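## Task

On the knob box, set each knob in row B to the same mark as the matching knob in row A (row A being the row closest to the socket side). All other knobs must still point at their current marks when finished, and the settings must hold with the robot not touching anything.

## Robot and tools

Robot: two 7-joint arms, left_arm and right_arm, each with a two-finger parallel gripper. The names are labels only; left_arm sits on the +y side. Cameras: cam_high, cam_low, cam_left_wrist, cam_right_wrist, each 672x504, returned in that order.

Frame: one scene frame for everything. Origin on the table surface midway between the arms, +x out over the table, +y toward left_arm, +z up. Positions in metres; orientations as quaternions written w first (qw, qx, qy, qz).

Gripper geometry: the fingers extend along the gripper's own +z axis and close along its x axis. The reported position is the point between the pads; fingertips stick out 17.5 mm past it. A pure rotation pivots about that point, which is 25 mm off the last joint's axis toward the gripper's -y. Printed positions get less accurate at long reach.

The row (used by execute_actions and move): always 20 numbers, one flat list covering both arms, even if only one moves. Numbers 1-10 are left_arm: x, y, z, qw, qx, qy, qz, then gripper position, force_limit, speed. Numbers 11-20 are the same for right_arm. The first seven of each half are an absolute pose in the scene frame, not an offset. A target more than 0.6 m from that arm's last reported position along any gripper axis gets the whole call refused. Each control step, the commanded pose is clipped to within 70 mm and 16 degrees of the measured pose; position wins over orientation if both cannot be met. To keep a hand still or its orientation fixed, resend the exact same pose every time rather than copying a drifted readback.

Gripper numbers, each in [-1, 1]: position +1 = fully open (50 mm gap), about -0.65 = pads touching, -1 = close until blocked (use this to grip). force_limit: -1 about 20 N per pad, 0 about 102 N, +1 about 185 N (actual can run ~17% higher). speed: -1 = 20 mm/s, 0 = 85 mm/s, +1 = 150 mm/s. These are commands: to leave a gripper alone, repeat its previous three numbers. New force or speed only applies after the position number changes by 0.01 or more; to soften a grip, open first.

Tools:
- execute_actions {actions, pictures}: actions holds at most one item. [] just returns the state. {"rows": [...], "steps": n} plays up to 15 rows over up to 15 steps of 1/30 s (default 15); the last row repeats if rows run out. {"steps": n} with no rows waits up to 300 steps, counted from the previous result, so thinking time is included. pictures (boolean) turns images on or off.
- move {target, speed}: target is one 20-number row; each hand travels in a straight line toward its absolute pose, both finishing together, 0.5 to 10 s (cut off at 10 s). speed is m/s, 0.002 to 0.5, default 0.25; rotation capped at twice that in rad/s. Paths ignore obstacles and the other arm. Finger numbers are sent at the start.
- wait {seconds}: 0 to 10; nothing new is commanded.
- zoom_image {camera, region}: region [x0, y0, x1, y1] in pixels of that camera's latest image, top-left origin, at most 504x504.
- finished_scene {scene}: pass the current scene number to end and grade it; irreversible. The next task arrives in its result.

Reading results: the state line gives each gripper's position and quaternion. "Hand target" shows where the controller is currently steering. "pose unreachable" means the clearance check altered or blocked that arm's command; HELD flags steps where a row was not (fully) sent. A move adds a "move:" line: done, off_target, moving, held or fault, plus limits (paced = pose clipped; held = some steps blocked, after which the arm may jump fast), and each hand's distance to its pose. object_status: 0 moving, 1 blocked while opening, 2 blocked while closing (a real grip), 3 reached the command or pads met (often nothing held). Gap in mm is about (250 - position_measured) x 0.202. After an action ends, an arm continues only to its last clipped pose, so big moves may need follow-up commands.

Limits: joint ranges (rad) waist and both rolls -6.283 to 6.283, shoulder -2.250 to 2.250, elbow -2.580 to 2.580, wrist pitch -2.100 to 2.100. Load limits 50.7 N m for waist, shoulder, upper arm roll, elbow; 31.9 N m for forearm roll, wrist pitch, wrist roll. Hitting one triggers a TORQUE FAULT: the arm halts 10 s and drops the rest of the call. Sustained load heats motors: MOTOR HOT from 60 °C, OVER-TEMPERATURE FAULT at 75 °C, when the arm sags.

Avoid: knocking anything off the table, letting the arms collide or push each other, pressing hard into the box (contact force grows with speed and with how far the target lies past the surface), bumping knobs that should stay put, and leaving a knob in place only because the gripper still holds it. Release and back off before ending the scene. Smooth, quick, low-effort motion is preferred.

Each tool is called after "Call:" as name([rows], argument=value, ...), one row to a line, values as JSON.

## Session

Call:
execute_actions(actions=[])

Scene clock: 0.00 s of 8400.00 s.
left_arm: end_effector_position=(+0.0725, +0.4659, +0.3668) position_measured=3 object_status=3 end_effector_quat_wxyz=(+0.239, -0.163, +0.911, -0.293) | right_arm: end_effector_position=(+0.4224, +0.1366, +0.3666) position_measured=3 object_status=3 end_effector_quat_wxyz=(+0.322, +0.835, +0.243, +0.375)
Joint positions: left_arm=[-1.752  0.146 -0.234  1.796  0.258  1.948  1.362] | right_arm=[-1.733  0.809  0.665  0.978  0.576  1.42  -0.591]
Joint velocities: left_arm=[ 0.  0. -0.  0. -0. -0.  0.] | right_arm=[-0.    -0.     0.    -0.     0.    -0.002  0.   ]
Hand target (left_arm): +0.073, +0.466, +0.367; +0.239, -0.163, +0.911, -0.293
Hand target (right_arm): +0.422, +0.137, +0.367; +0.322, +0.835, +0.243, +0.375

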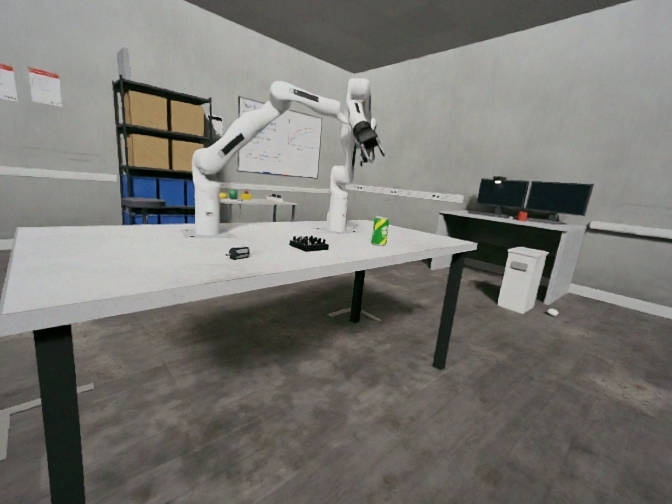

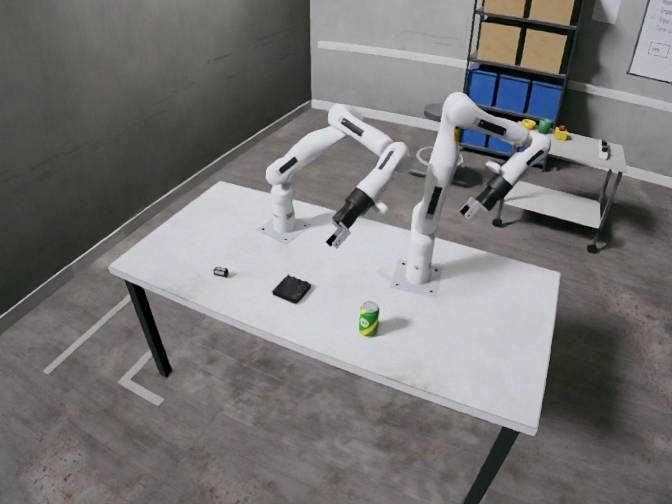

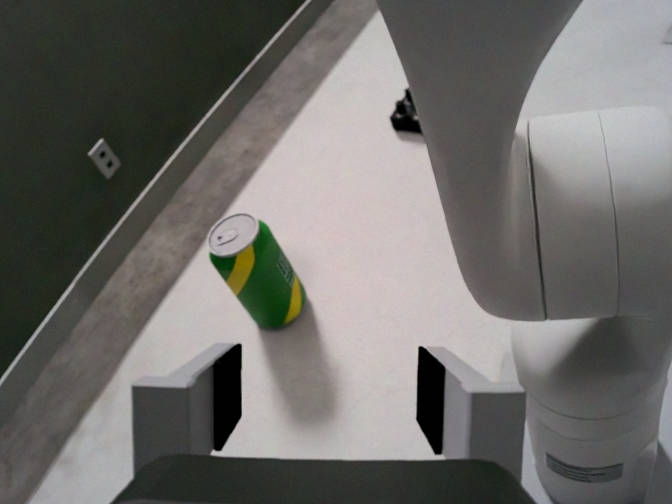

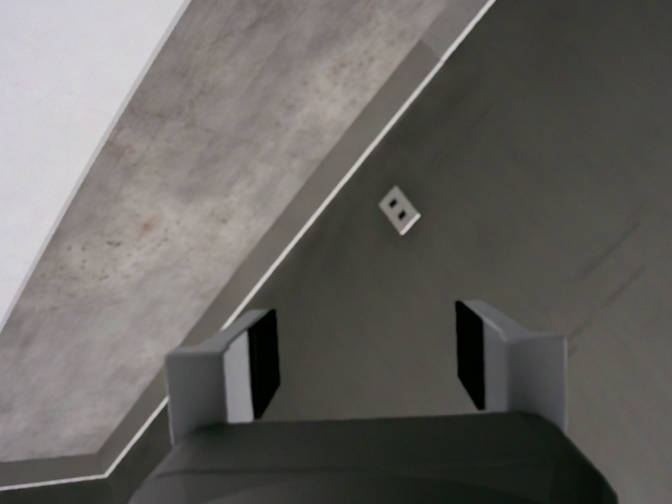

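Call:
move(target=[0.0725,0.4659,0.3668,0.239,-0.163,0.911,-0.293,1,0,0,0.33,-0.11,0.2,0,1,0,0,-0.1,-0.8,0], speed=0.3)

Scene clock: 10.60 s of 8400.00 s.
left_arm: end_effector_position=(+0.0725, +0.4659, +0.3668) position_measured=3 object_status=3 end_effector_quat_wxyz=(+0.239, -0.163, +0.911, -0.293) | right_arm: end_effector_position=(+0.3294, -0.1090, +0.1998) position_measured=167 object_status=3 end_effector_quat_wxyz=(-0.000, +1.000, +0.002, -0.001)
Joint positions: left_arm=[-1.752  0.146 -0.234  1.796  0.258  1.948  1.362] | right_arm=[-1.145  0.341  0.542  1.792 -0.201  1.066 -0.353]
Joint velocities: left_arm=[-0.    -0.     0.002  0.001  0.    -0.     0.   ] | right_arm=[ 0.011  0.     0.018  0.001 -0.003  0.001  0.007]
Hand target (left_arm): +0.072, +0.466, +0.367; +0.239, -0.163, +0.911, -0.293
Hand target (right_arm): +0.330, -0.110, +0.200; -0.000, +1.000, +0.001, -0.001
Off the commanded pose (left_arm): 0.000 m, 0 deg.
Off the commanded pose (right_arm): 0.001 m, 0 deg.
After step 90, 5.27 s passed at rest.
move: done

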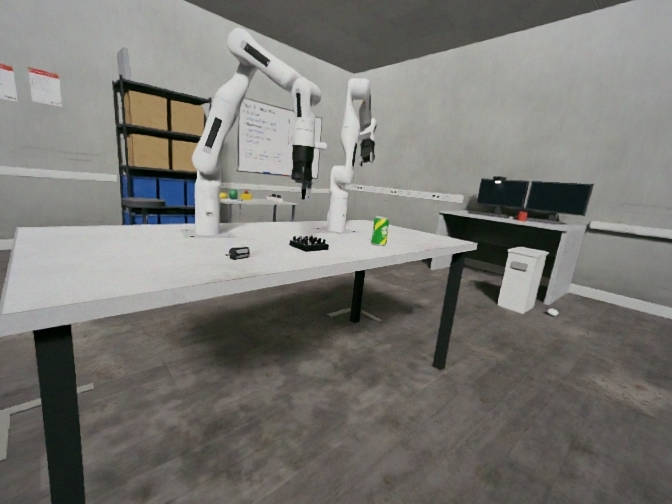

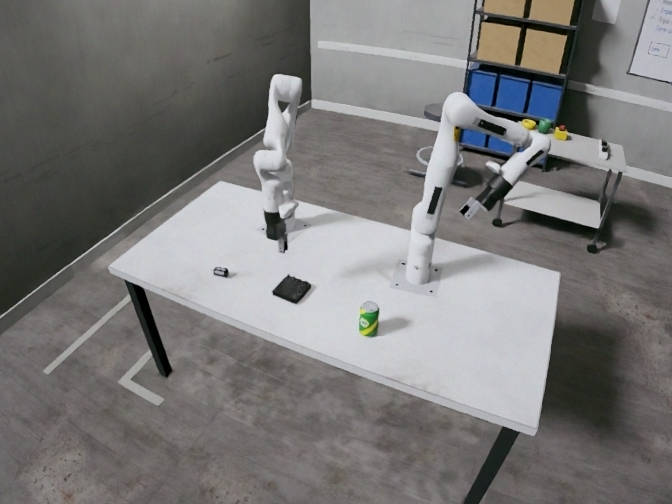

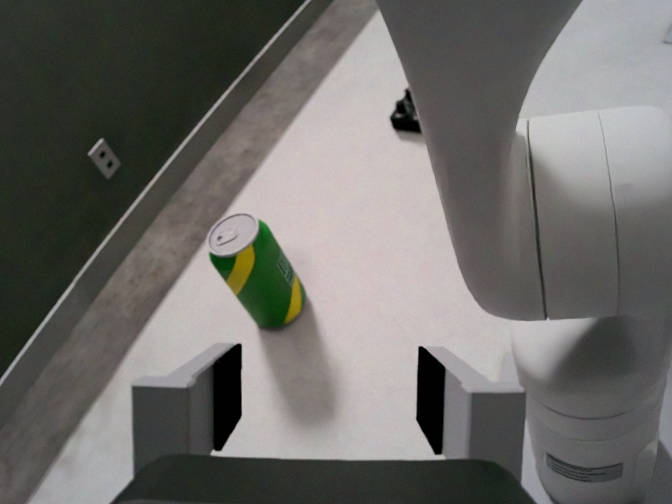

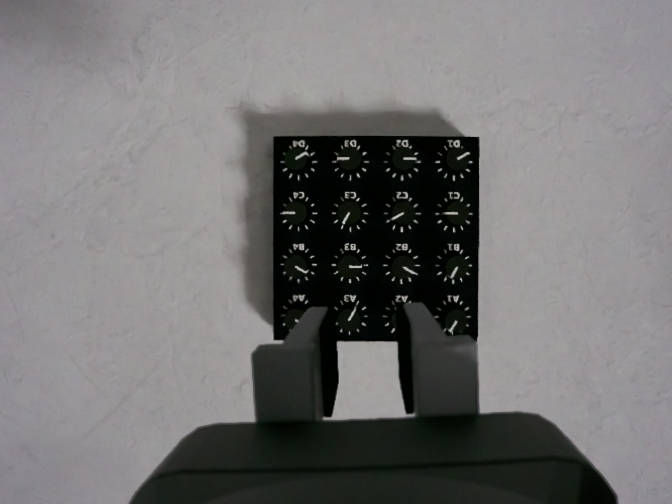

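Call:
move(target=[0.0725,0.4659,0.3668,0.239,-0.163,0.911,-0.293,1,0,0,0.33,-0.145,0.12,0,1,0,0,-0.1,-0.8,0], speed=0.3)

Call:
zoom_image(camera="cam_right_wrist", region=[220, 0, 540, 320])

Scene clock: 17.60 s of 8400.00 s.
left_arm: end_effector_position=(+0.0725, +0.4659, +0.3668) position_measured=3 object_status=3 end_effector_quat_wxyz=(+0.239, -0.163, +0.911, -0.293) | right_arm: end_effector_position=(+0.3299, -0.1445, +0.1202) position_measured=167 object_status=3 end_effector_quat_wxyz=(-0.000, +1.000, +0.000, +0.000)
Joint positions: left_arm=[-1.752  0.146 -0.234  1.796  0.258  1.948  1.362] | right_arm=[-1.036  0.435  0.507  1.972 -0.289  0.804 -0.192]
Joint velocities: left_arm=[-0.     0.    -0.001  0.     0.001  0.     0.   ] | right_arm=[ 0.006  0.004  0.006  0.001 -0.003  0.     0.004]
Hand target (left_arm): +0.073, +0.466, +0.367; +0.239, -0.163, +0.911, -0.293
Hand target (right_arm): +0.330, -0.145, +0.120; -0.000, +1.000, -0.000, -0.000
Off the commanded pose (left_arm): 0.000 m, 0 deg.
Off the commanded pose (right_arm): 0.001 m, 0 deg.
After step 90, 3.23 s passed at rest.
move: done

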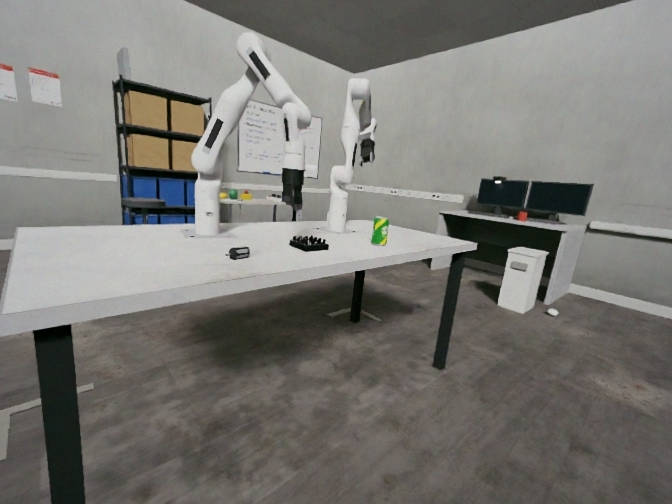

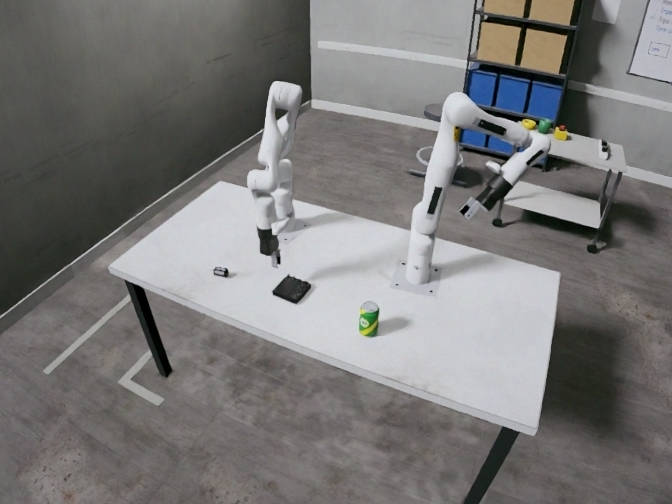

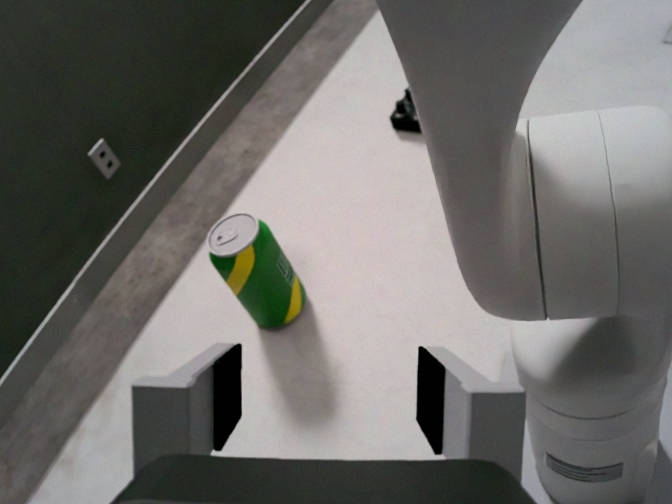

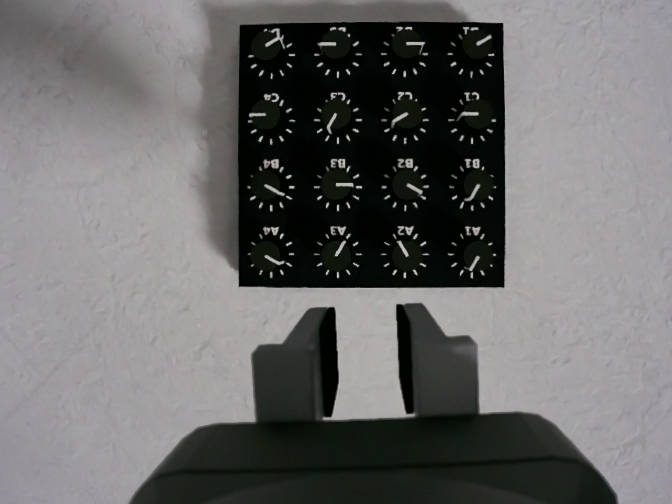

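Region (220, 0, 540, 320) of cam_right_wrist's 672x504 image, scaled by 1.575.

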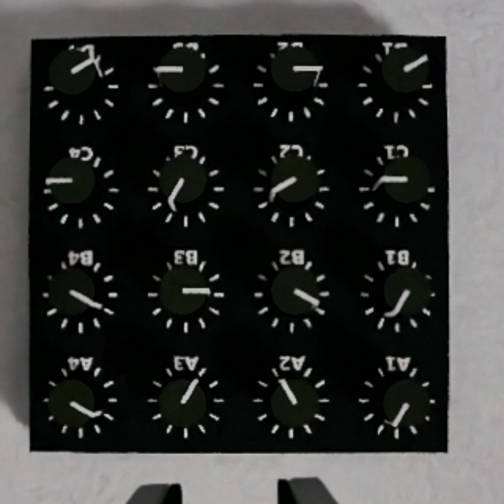

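Call:
move(target=[0.0725,0.4659,0.3668,0.239,-0.163,0.911,-0.293,1,0,0,0.320,-0.100,0.058,0,1,0,0,-0.1,-0.8,0], speed=0.15)

Call:
zoom_image(camera="cam_right_wrist", region=[260, 240, 470, 420])

Scene clock: 29.33 s of 8400.00 s.
left_arm: end_effector_position=(+0.0725, +0.4659, +0.3668) position_measured=3 object_status=3 end_effector_quat_wxyz=(+0.239, -0.163, +0.911, -0.293) | right_arm: end_effector_position=(+0.3201, -0.1000, +0.0583) position_measured=167 object_status=3 end_effector_quat_wxyz=(-0.000, +1.000, -0.000, +0.000)
Joint positions: left_arm=[-1.752  0.146 -0.234  1.796  0.258  1.948  1.362] | right_arm=[-1.076  0.575  0.428  2.001 -0.386  0.643 -0.223]
Joint velocities: left_arm=[-0.    -0.001  0.     0.     0.     0.     0.   ] | right_arm=[ 0.     0.007 -0.001  0.     0.002 -0.001 -0.001]
Hand target (left_arm): +0.073, +0.466, +0.367; +0.239, -0.163, +0.911, -0.293
Hand target (right_arm): +0.320, -0.100, +0.058; +0.000, +1.000, +0.000, +0.000
Off the commanded pose (left_arm): 0.000 m, 0 deg.
Off the commanded pose (right_arm): 0.000 m, 0 deg.
After step 90, 7.90 s passed at rest.
move: done

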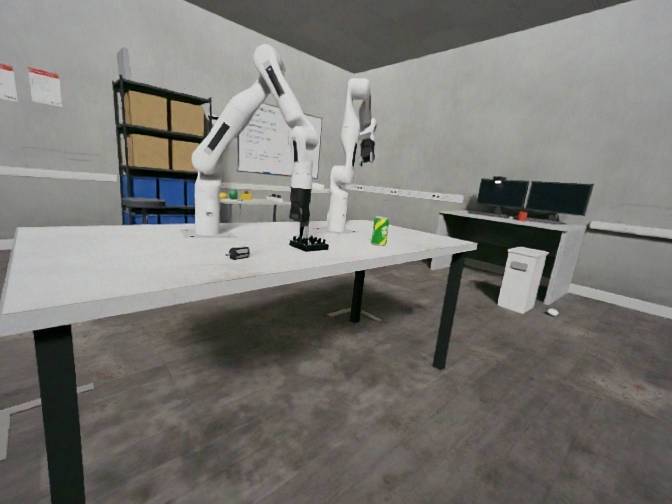

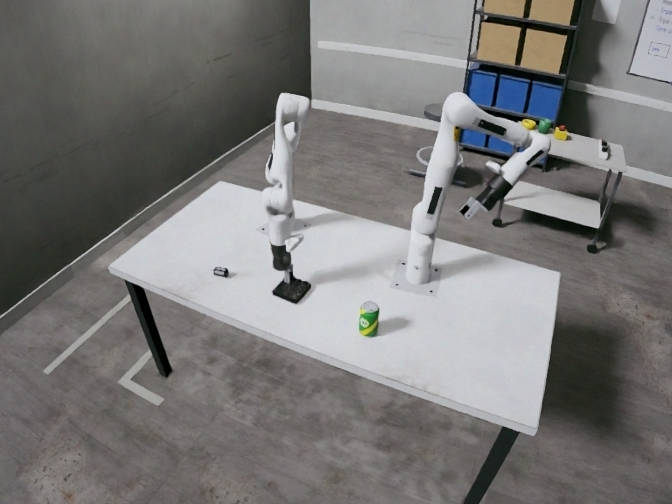

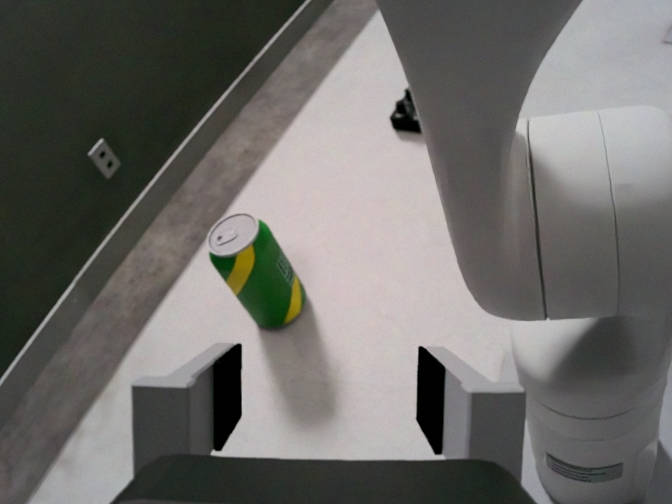

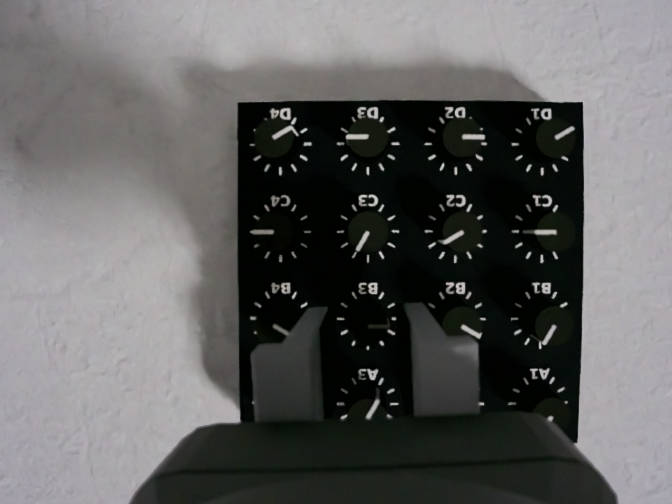

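Region (260, 240, 470, 420) of cam_right_wrist's 672x504 image, scaled by 2.400; it fills the top 432 rows of this view, and the rest is white.

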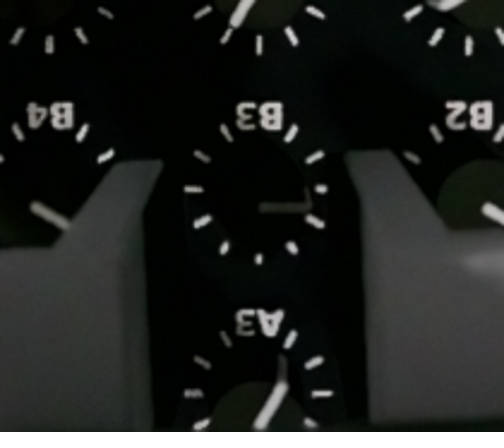

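Call:
move(target=[0.0725,0.4659,0.3668,0.239,-0.163,0.911,-0.293,1,0,0,0.320,-0.099,0.043,0,1,0,0,-0.1,-0.8,0], speed=0.025)

Call:
move(target=[0.0725,0.4659,0.3668,0.239,-0.163,0.911,-0.293,1,0,0,0.320,-0.099,0.043,0,1,0,0,-1,-0.8,-0.7])

Scene clock: 37.83 s of 8400.00 s.
left_arm: end_effector_position=(+0.0725, +0.4659, +0.3668) position_measured=3 object_status=3 end_effector_quat_wxyz=(+0.239, -0.163, +0.911, -0.293) | right_arm: end_effector_position=(+0.3200, -0.0989, +0.0431) position_measured=167 object_status=3 end_effector_quat_wxyz=(-0.000, +1.000, +0.000, +0.000)
Joint positions: left_arm=[-1.752  0.146 -0.234  1.796  0.258  1.948  1.362] | right_arm=[-1.06   0.607  0.404  2.01  -0.408  0.602 -0.207]
Joint velocities: left_arm=[-0.    -0.001  0.     0.    -0.     0.    -0.001] | right_arm=[ 0.002  0.     0.002  0.    -0.001 -0.     0.   ]
Hand target (left_arm): +0.073, +0.466, +0.367; +0.239, -0.163, +0.911, -0.293
Hand target (right_arm): +0.320, -0.099, +0.043; -0.000, +1.000, +0.000, +0.000
Off the commanded pose (left_arm): 0.000 m, 0 deg.
Off the commanded pose (right_arm): 0.000 m, 0 deg.
After step 90, 4.67 s passed at rest.
move: done

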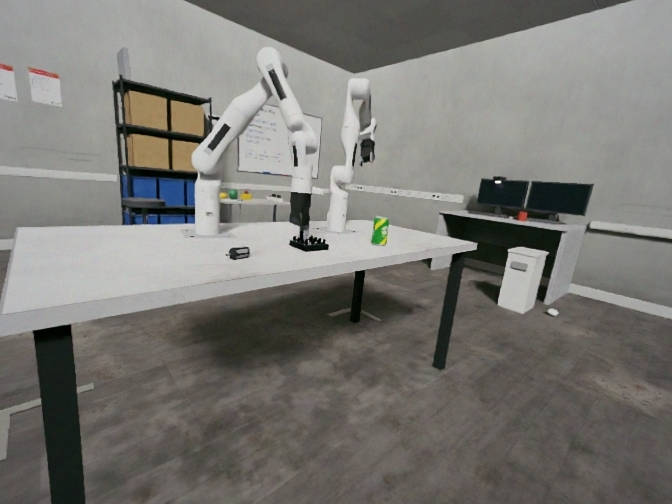

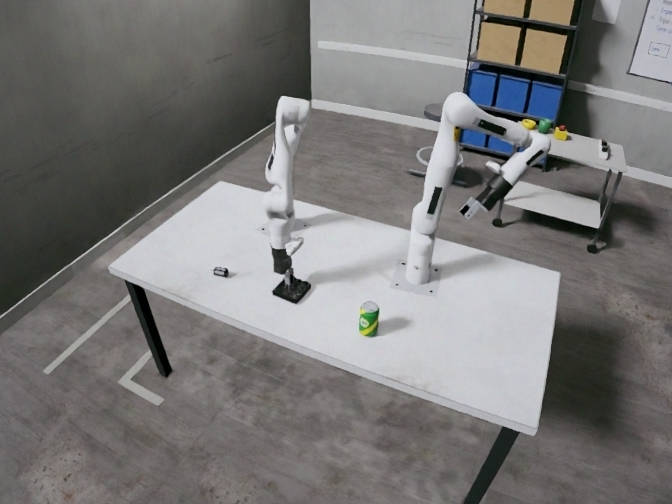

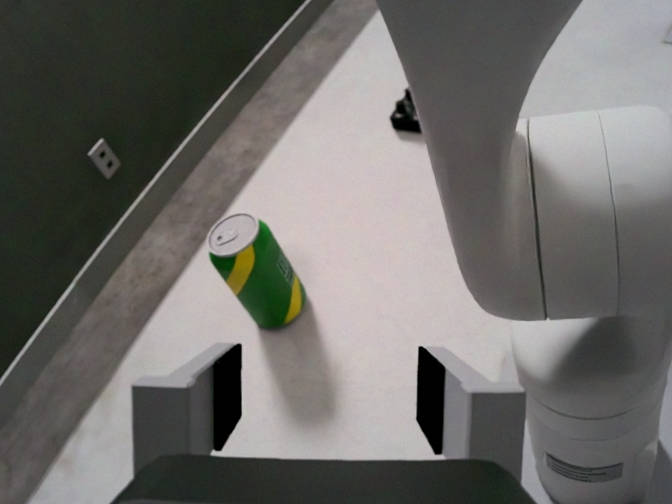

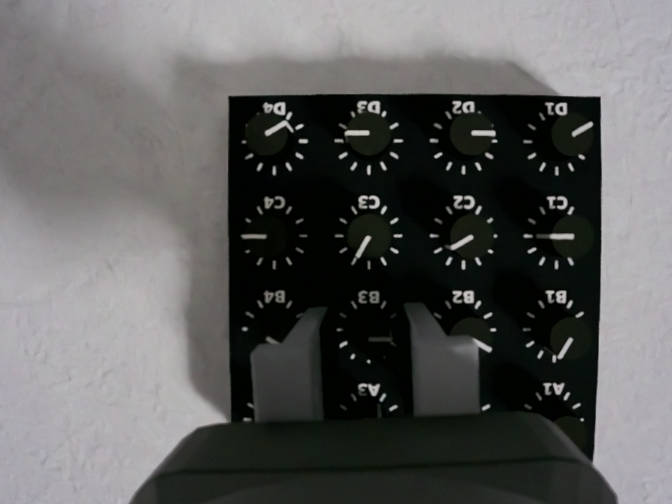

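Scene clock: 38.53 s of 8400.00 s.
left_arm: end_effector_position=(+0.0725, +0.4659, +0.3668) position_measured=3 object_status=3 end_effector_quat_wxyz=(+0.239, -0.163, +0.911, -0.293) | right_arm: end_effector_position=(+0.3203, -0.0989, +0.0431) position_measured=198 object_status=2 end_effector_quat_wxyz=(-0.000, +1.000, -0.000, +0.000)
Joint positions: left_arm=[-1.752  0.146 -0.234  1.796  0.258  1.948  1.362] | right_arm=[-1.06   0.607  0.404  2.01  -0.408  0.601 -0.207]
Joint velocities: left_arm=[-0.     0.     0.001 -0.    -0.     0.    -0.   ] | right_arm=[ 0.    -0.001  0.     0.    -0.001 -0.    -0.   ]
Hand target (left_arm): +0.073, +0.466, +0.367; +0.239, -0.163, +0.911, -0.293
Hand target (right_arm): +0.320, -0.099, +0.043; -0.000, +1.000, -0.000, +0.000
Off the commanded pose (left_arm): 0.000 m, 0 deg.
Off the commanded pose (right_arm): 0.000 m, 0 deg.
move: done

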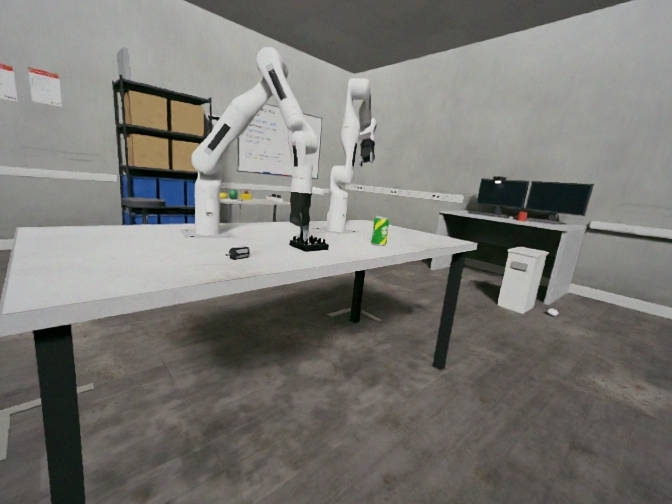

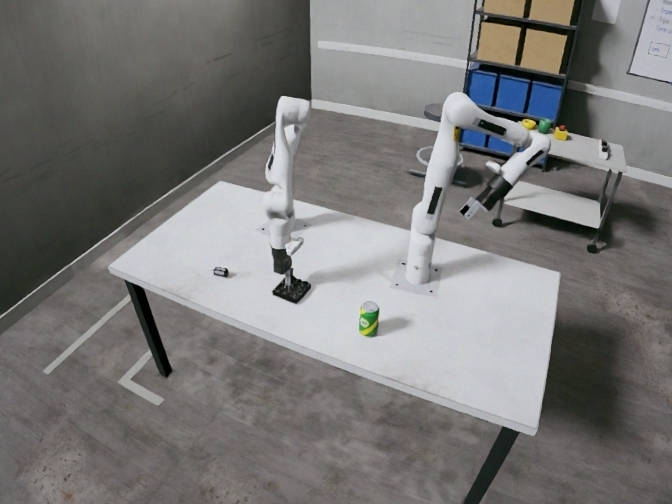

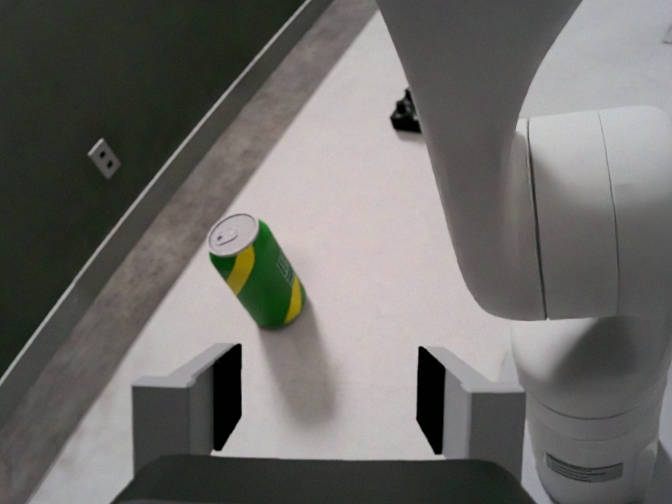

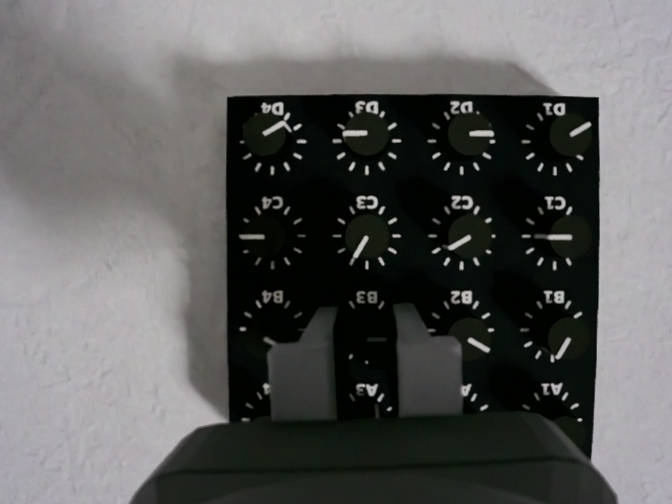

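Call:
move(target=[0.0725,0.4659,0.3668,0.239,-0.163,0.911,-0.293,1,0,0,0.3203,-0.099,0.043,0,0.866,0.5,0,-1,-0.8,-0.7], speed=0.25)

Call:
move(target=[0.0725,0.4659,0.3668,0.239,-0.163,0.911,-0.293,1,0,0,0.3203,-0.099,0.043,0,0.866,0.5,0,-0.1,-0.8,-0.3])

Call:
move(target=[0.0725,0.4659,0.3668,0.239,-0.163,0.911,-0.293,1,0,0,0.3203,-0.099,0.062,0,0.866,0.5,0,-0.1,-0.8,-0.3], speed=0.05)

Call:
move(target=[0.0725,0.4659,0.3668,0.239,-0.163,0.911,-0.293,1,0,0,0.348,-0.099,0.06,0,0.9659,0.2588,0,-0.1,-0.8,-0.3], speed=0.3)

Call:
zoom_image(camera="cam_right_wrist", region=[230, 200, 500, 420])

Scene clock: 53.47 s of 8400.00 s.
left_arm: end_effector_position=(+0.0725, +0.4659, +0.3668) position_measured=3 object_status=3 end_effector_quat_wxyz=(+0.239, -0.163, +0.911, -0.293) | right_arm: end_effector_position=(+0.3209, -0.0987, +0.0432) position_measured=198 object_status=2 end_effector_quat_wxyz=(+0.000, +0.866, +0.500, +0.001)
Joint positions: left_arm=[-1.752  0.146 -0.234  1.796  0.258  1.948  1.362] | right_arm=[-0.851  0.611  0.115  1.918 -0.113  0.617  0.556]
Joint velocities: left_arm=[-0. -0.  0.  0.  0. -0.  0.] | right_arm=[ 0.002  0.001 -0.001 -0.    -0.005  0.001  0.002]
Hand target (left_arm): +0.073, +0.466, +0.367; +0.239, -0.163, +0.911, -0.293
Hand target (right_arm): +0.320, -0.099, +0.043; +0.000, +0.866, +0.500, -0.000
Off the commanded pose (left_arm): 0.000 m, 0 deg.
Off the commanded pose (right_arm): 0.001 m, 0 deg.
After step 90, 9.53 s passed at rest.
move: done

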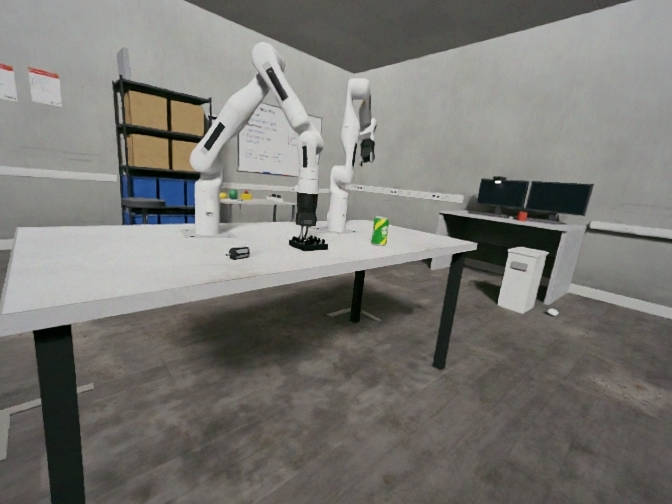

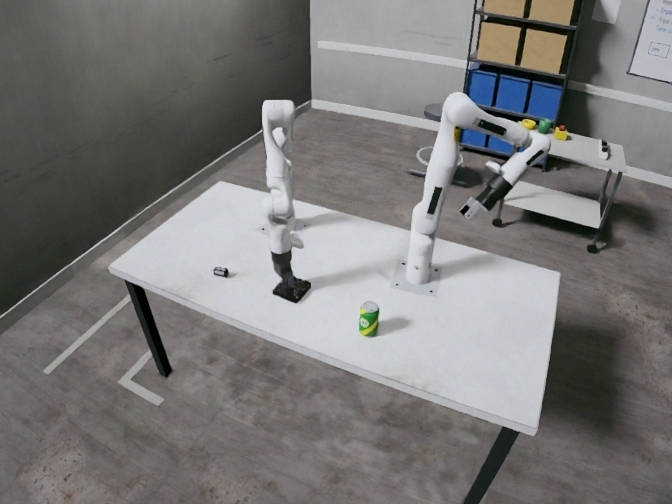

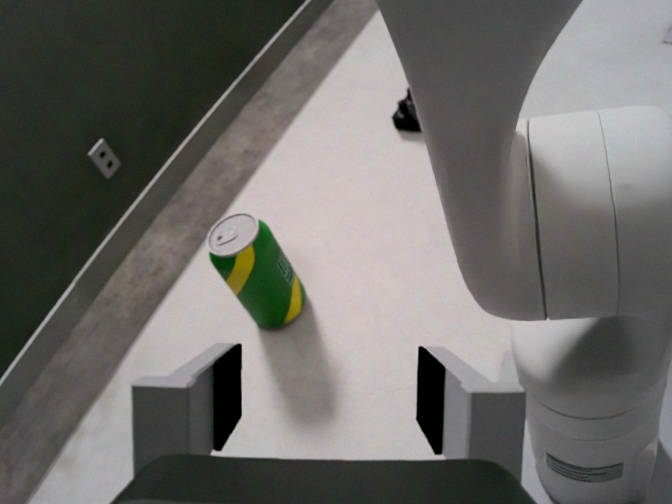

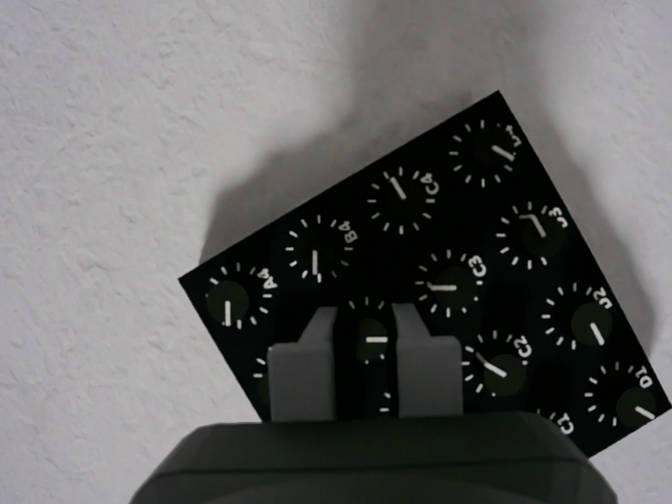

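Scene clock: 54.17 s of 8400.00 s.
left_arm: end_effector_position=(+0.0725, +0.4659, +0.3668) position_measured=3 object_status=3 end_effector_quat_wxyz=(+0.239, -0.163, +0.911, -0.293) | right_arm: end_effector_position=(+0.3203, -0.0990, +0.0430) position_measured=167 object_status=3 end_effector_quat_wxyz=(-0.000, +0.866, +0.500, +0.000)
Joint positions: left_arm=[-1.752  0.146 -0.234  1.796  0.258  1.948  1.362] | right_arm=[-0.85   0.611  0.114  1.918 -0.113  0.618  0.557]
Joint velocities: left_arm=[-0.    -0.     0.001  0.     0.001  0.     0.   ] | right_arm=[ 0.    -0.001 -0.001 -0.     0.     0.001 -0.   ]
Hand target (left_arm): +0.073, +0.466, +0.367; +0.239, -0.163, +0.911, -0.293
Hand target (right_arm): +0.320, -0.099, +0.043; -0.000, +0.866, +0.500, -0.000
Off the commanded pose (left_arm): 0.000 m, 0 deg.
Off the commanded pose (right_arm): 0.000 m, 0 deg.
move: done

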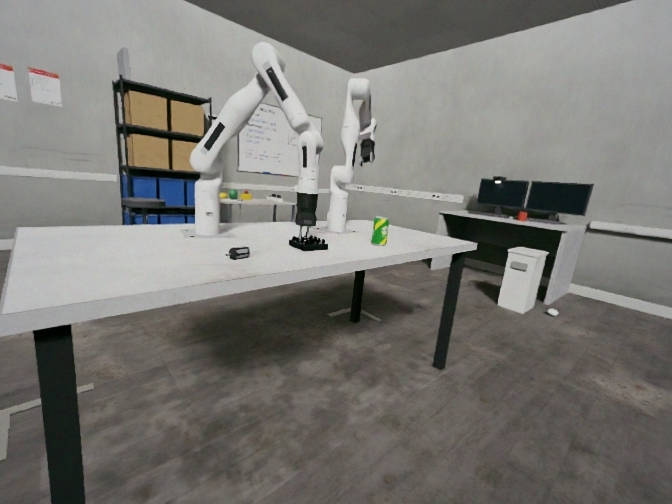

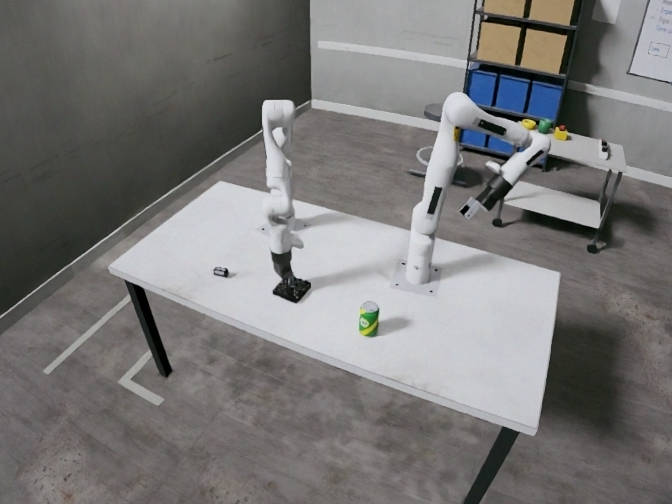

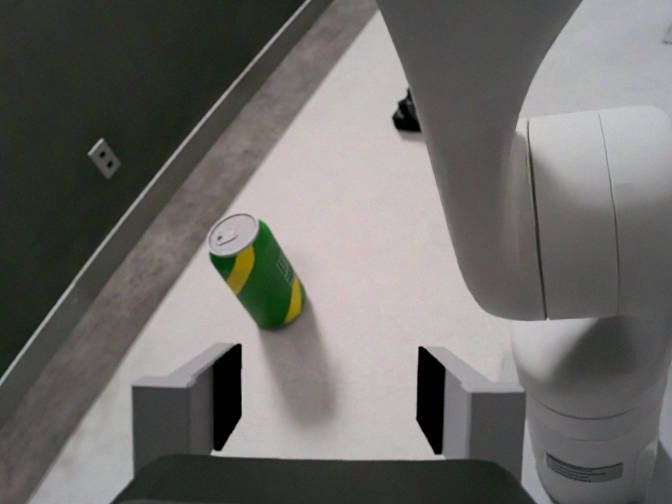

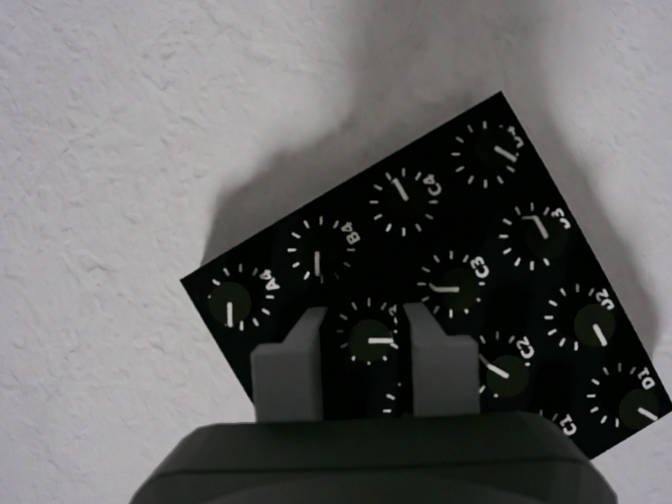

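Scene clock: 54.87 s of 8400.00 s.
left_arm: end_effector_position=(+0.0725, +0.4659, +0.3668) position_measured=3 object_status=3 end_effector_quat_wxyz=(+0.239, -0.163, +0.911, -0.293) | right_arm: end_effector_position=(+0.3203, -0.0991, +0.0619) position_measured=167 object_status=3 end_effector_quat_wxyz=(+0.000, +0.866, +0.500, -0.000)
Joint positions: left_arm=[-1.752  0.146 -0.234  1.796  0.258  1.948  1.362] | right_arm=[-0.856  0.574  0.122  1.904 -0.107  0.671  0.551]
Joint velocities: left_arm=[-0.     0.001 -0.    -0.001  0.     0.     0.   ] | right_arm=[-0.001 -0.003 -0.001 -0.     0.001 -0.    -0.   ]
Hand target (left_arm): +0.073, +0.466, +0.367; +0.239, -0.163, +0.911, -0.293
Hand target (right_arm): +0.320, -0.099, +0.062; -0.000, +0.866, +0.500, -0.000
Off the commanded pose (left_arm): 0.000 m, 0 deg.
Off the commanded pose (right_arm): 0.000 m, 0 deg.
move: done

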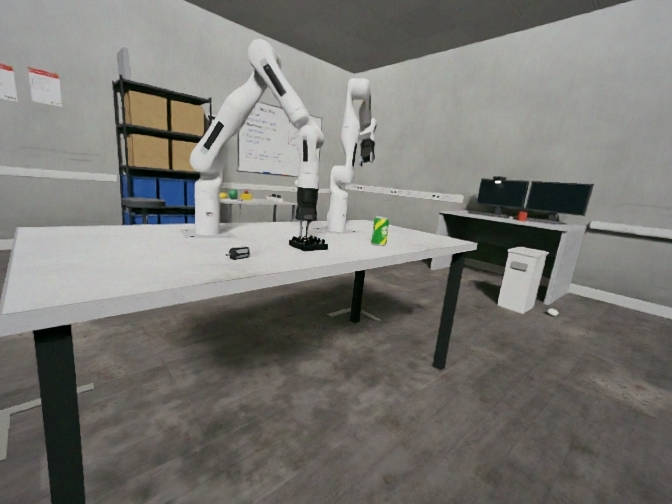

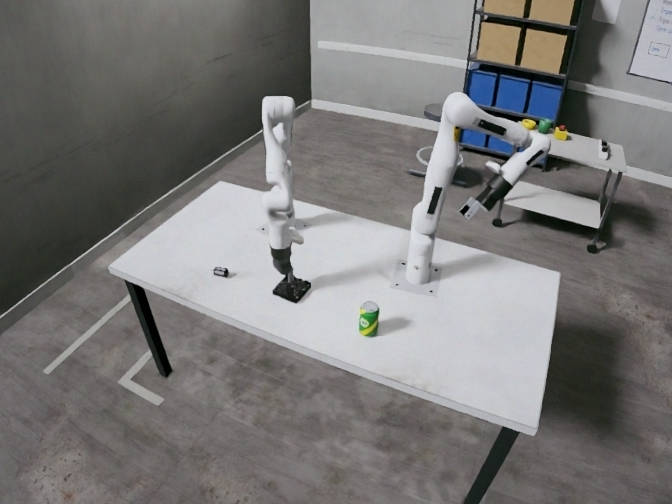

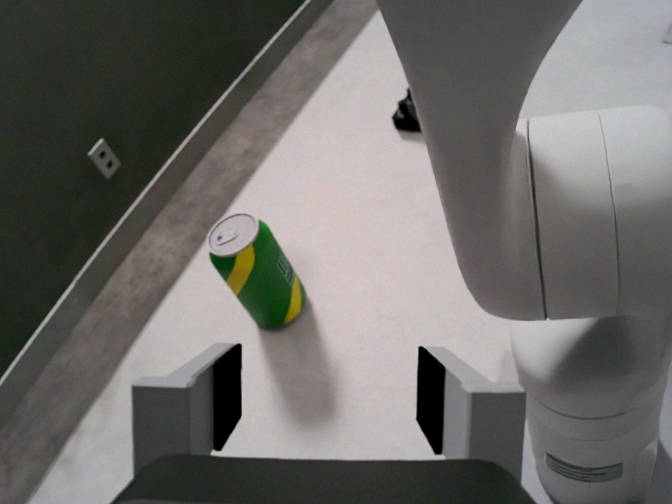

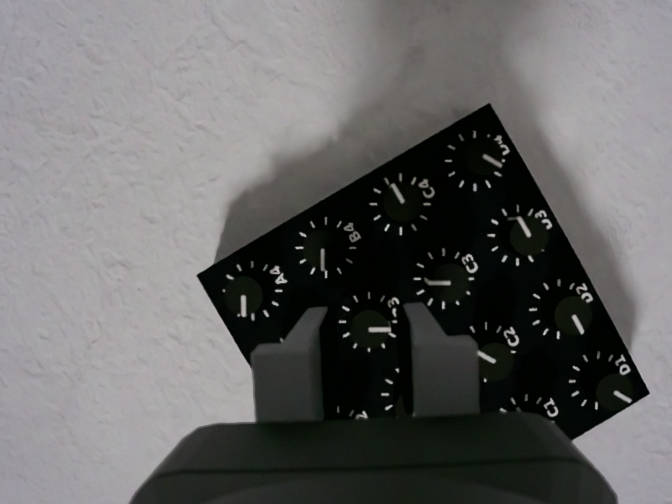

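Scene clock: 56.07 s of 8400.00 s.
left_arm: end_effector_position=(+0.0725, +0.4659, +0.3668) position_measured=3 object_status=3 end_effector_quat_wxyz=(+0.239, -0.163, +0.911, -0.293) | right_arm: end_effector_position=(+0.3481, -0.0990, +0.0601) position_measured=167 object_status=3 end_effector_quat_wxyz=(-0.000, +0.966, +0.259, +0.000)
Joint positions: left_arm=[-1.752  0.146 -0.234  1.796  0.258  1.948  1.362] | right_arm=[-0.911  0.607  0.266  1.87  -0.237  0.695  0.189]
Joint velocities: left_arm=[-0.    -0.    -0.001  0.001 -0.    -0.    -0.001] | right_arm=[-0.003  0.001 -0.003 -0.     0.001  0.001 -0.002]
Hand target (left_arm): +0.073, +0.466, +0.367; +0.239, -0.163, +0.911, -0.293
Hand target (right_arm): +0.348, -0.099, +0.060; -0.000, +0.966, +0.259, +0.000
Off the commanded pose (left_arm): 0.000 m, 0 deg.
Off the commanded pose (right_arm): 0.000 m, 0 deg.
move: done

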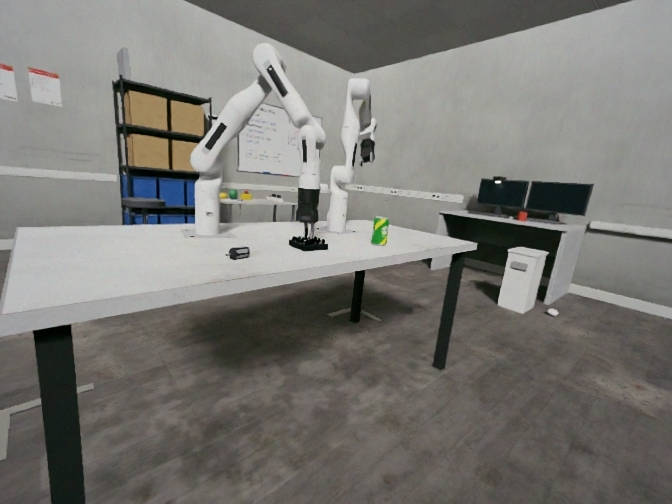

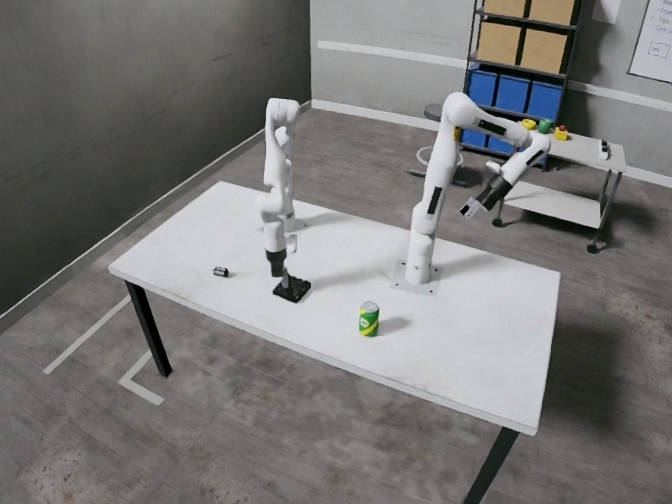

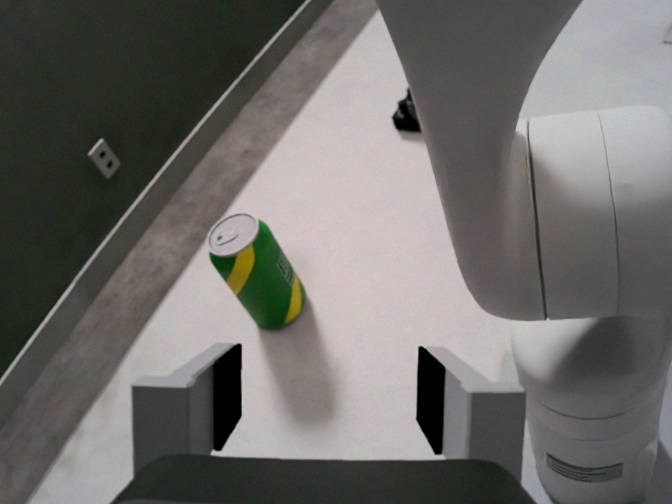

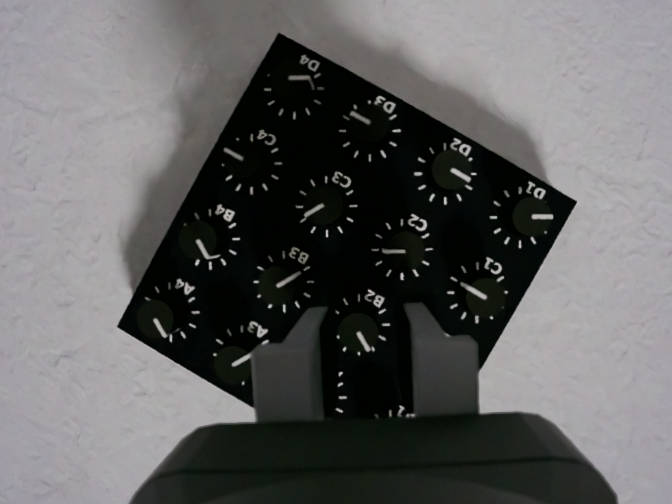

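Region (230, 200, 500, 420) of cam_right_wrist's 672x504 image, scaled by 1.867; it fills the top 411 rows of this view, and the rest is white.

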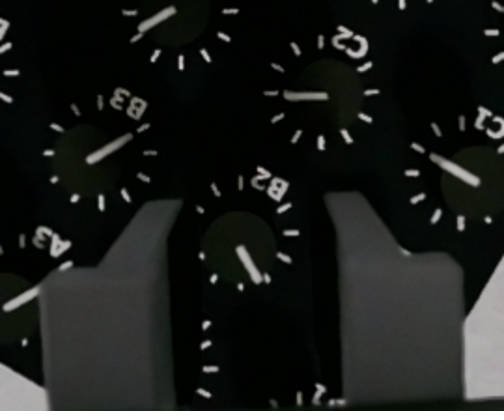

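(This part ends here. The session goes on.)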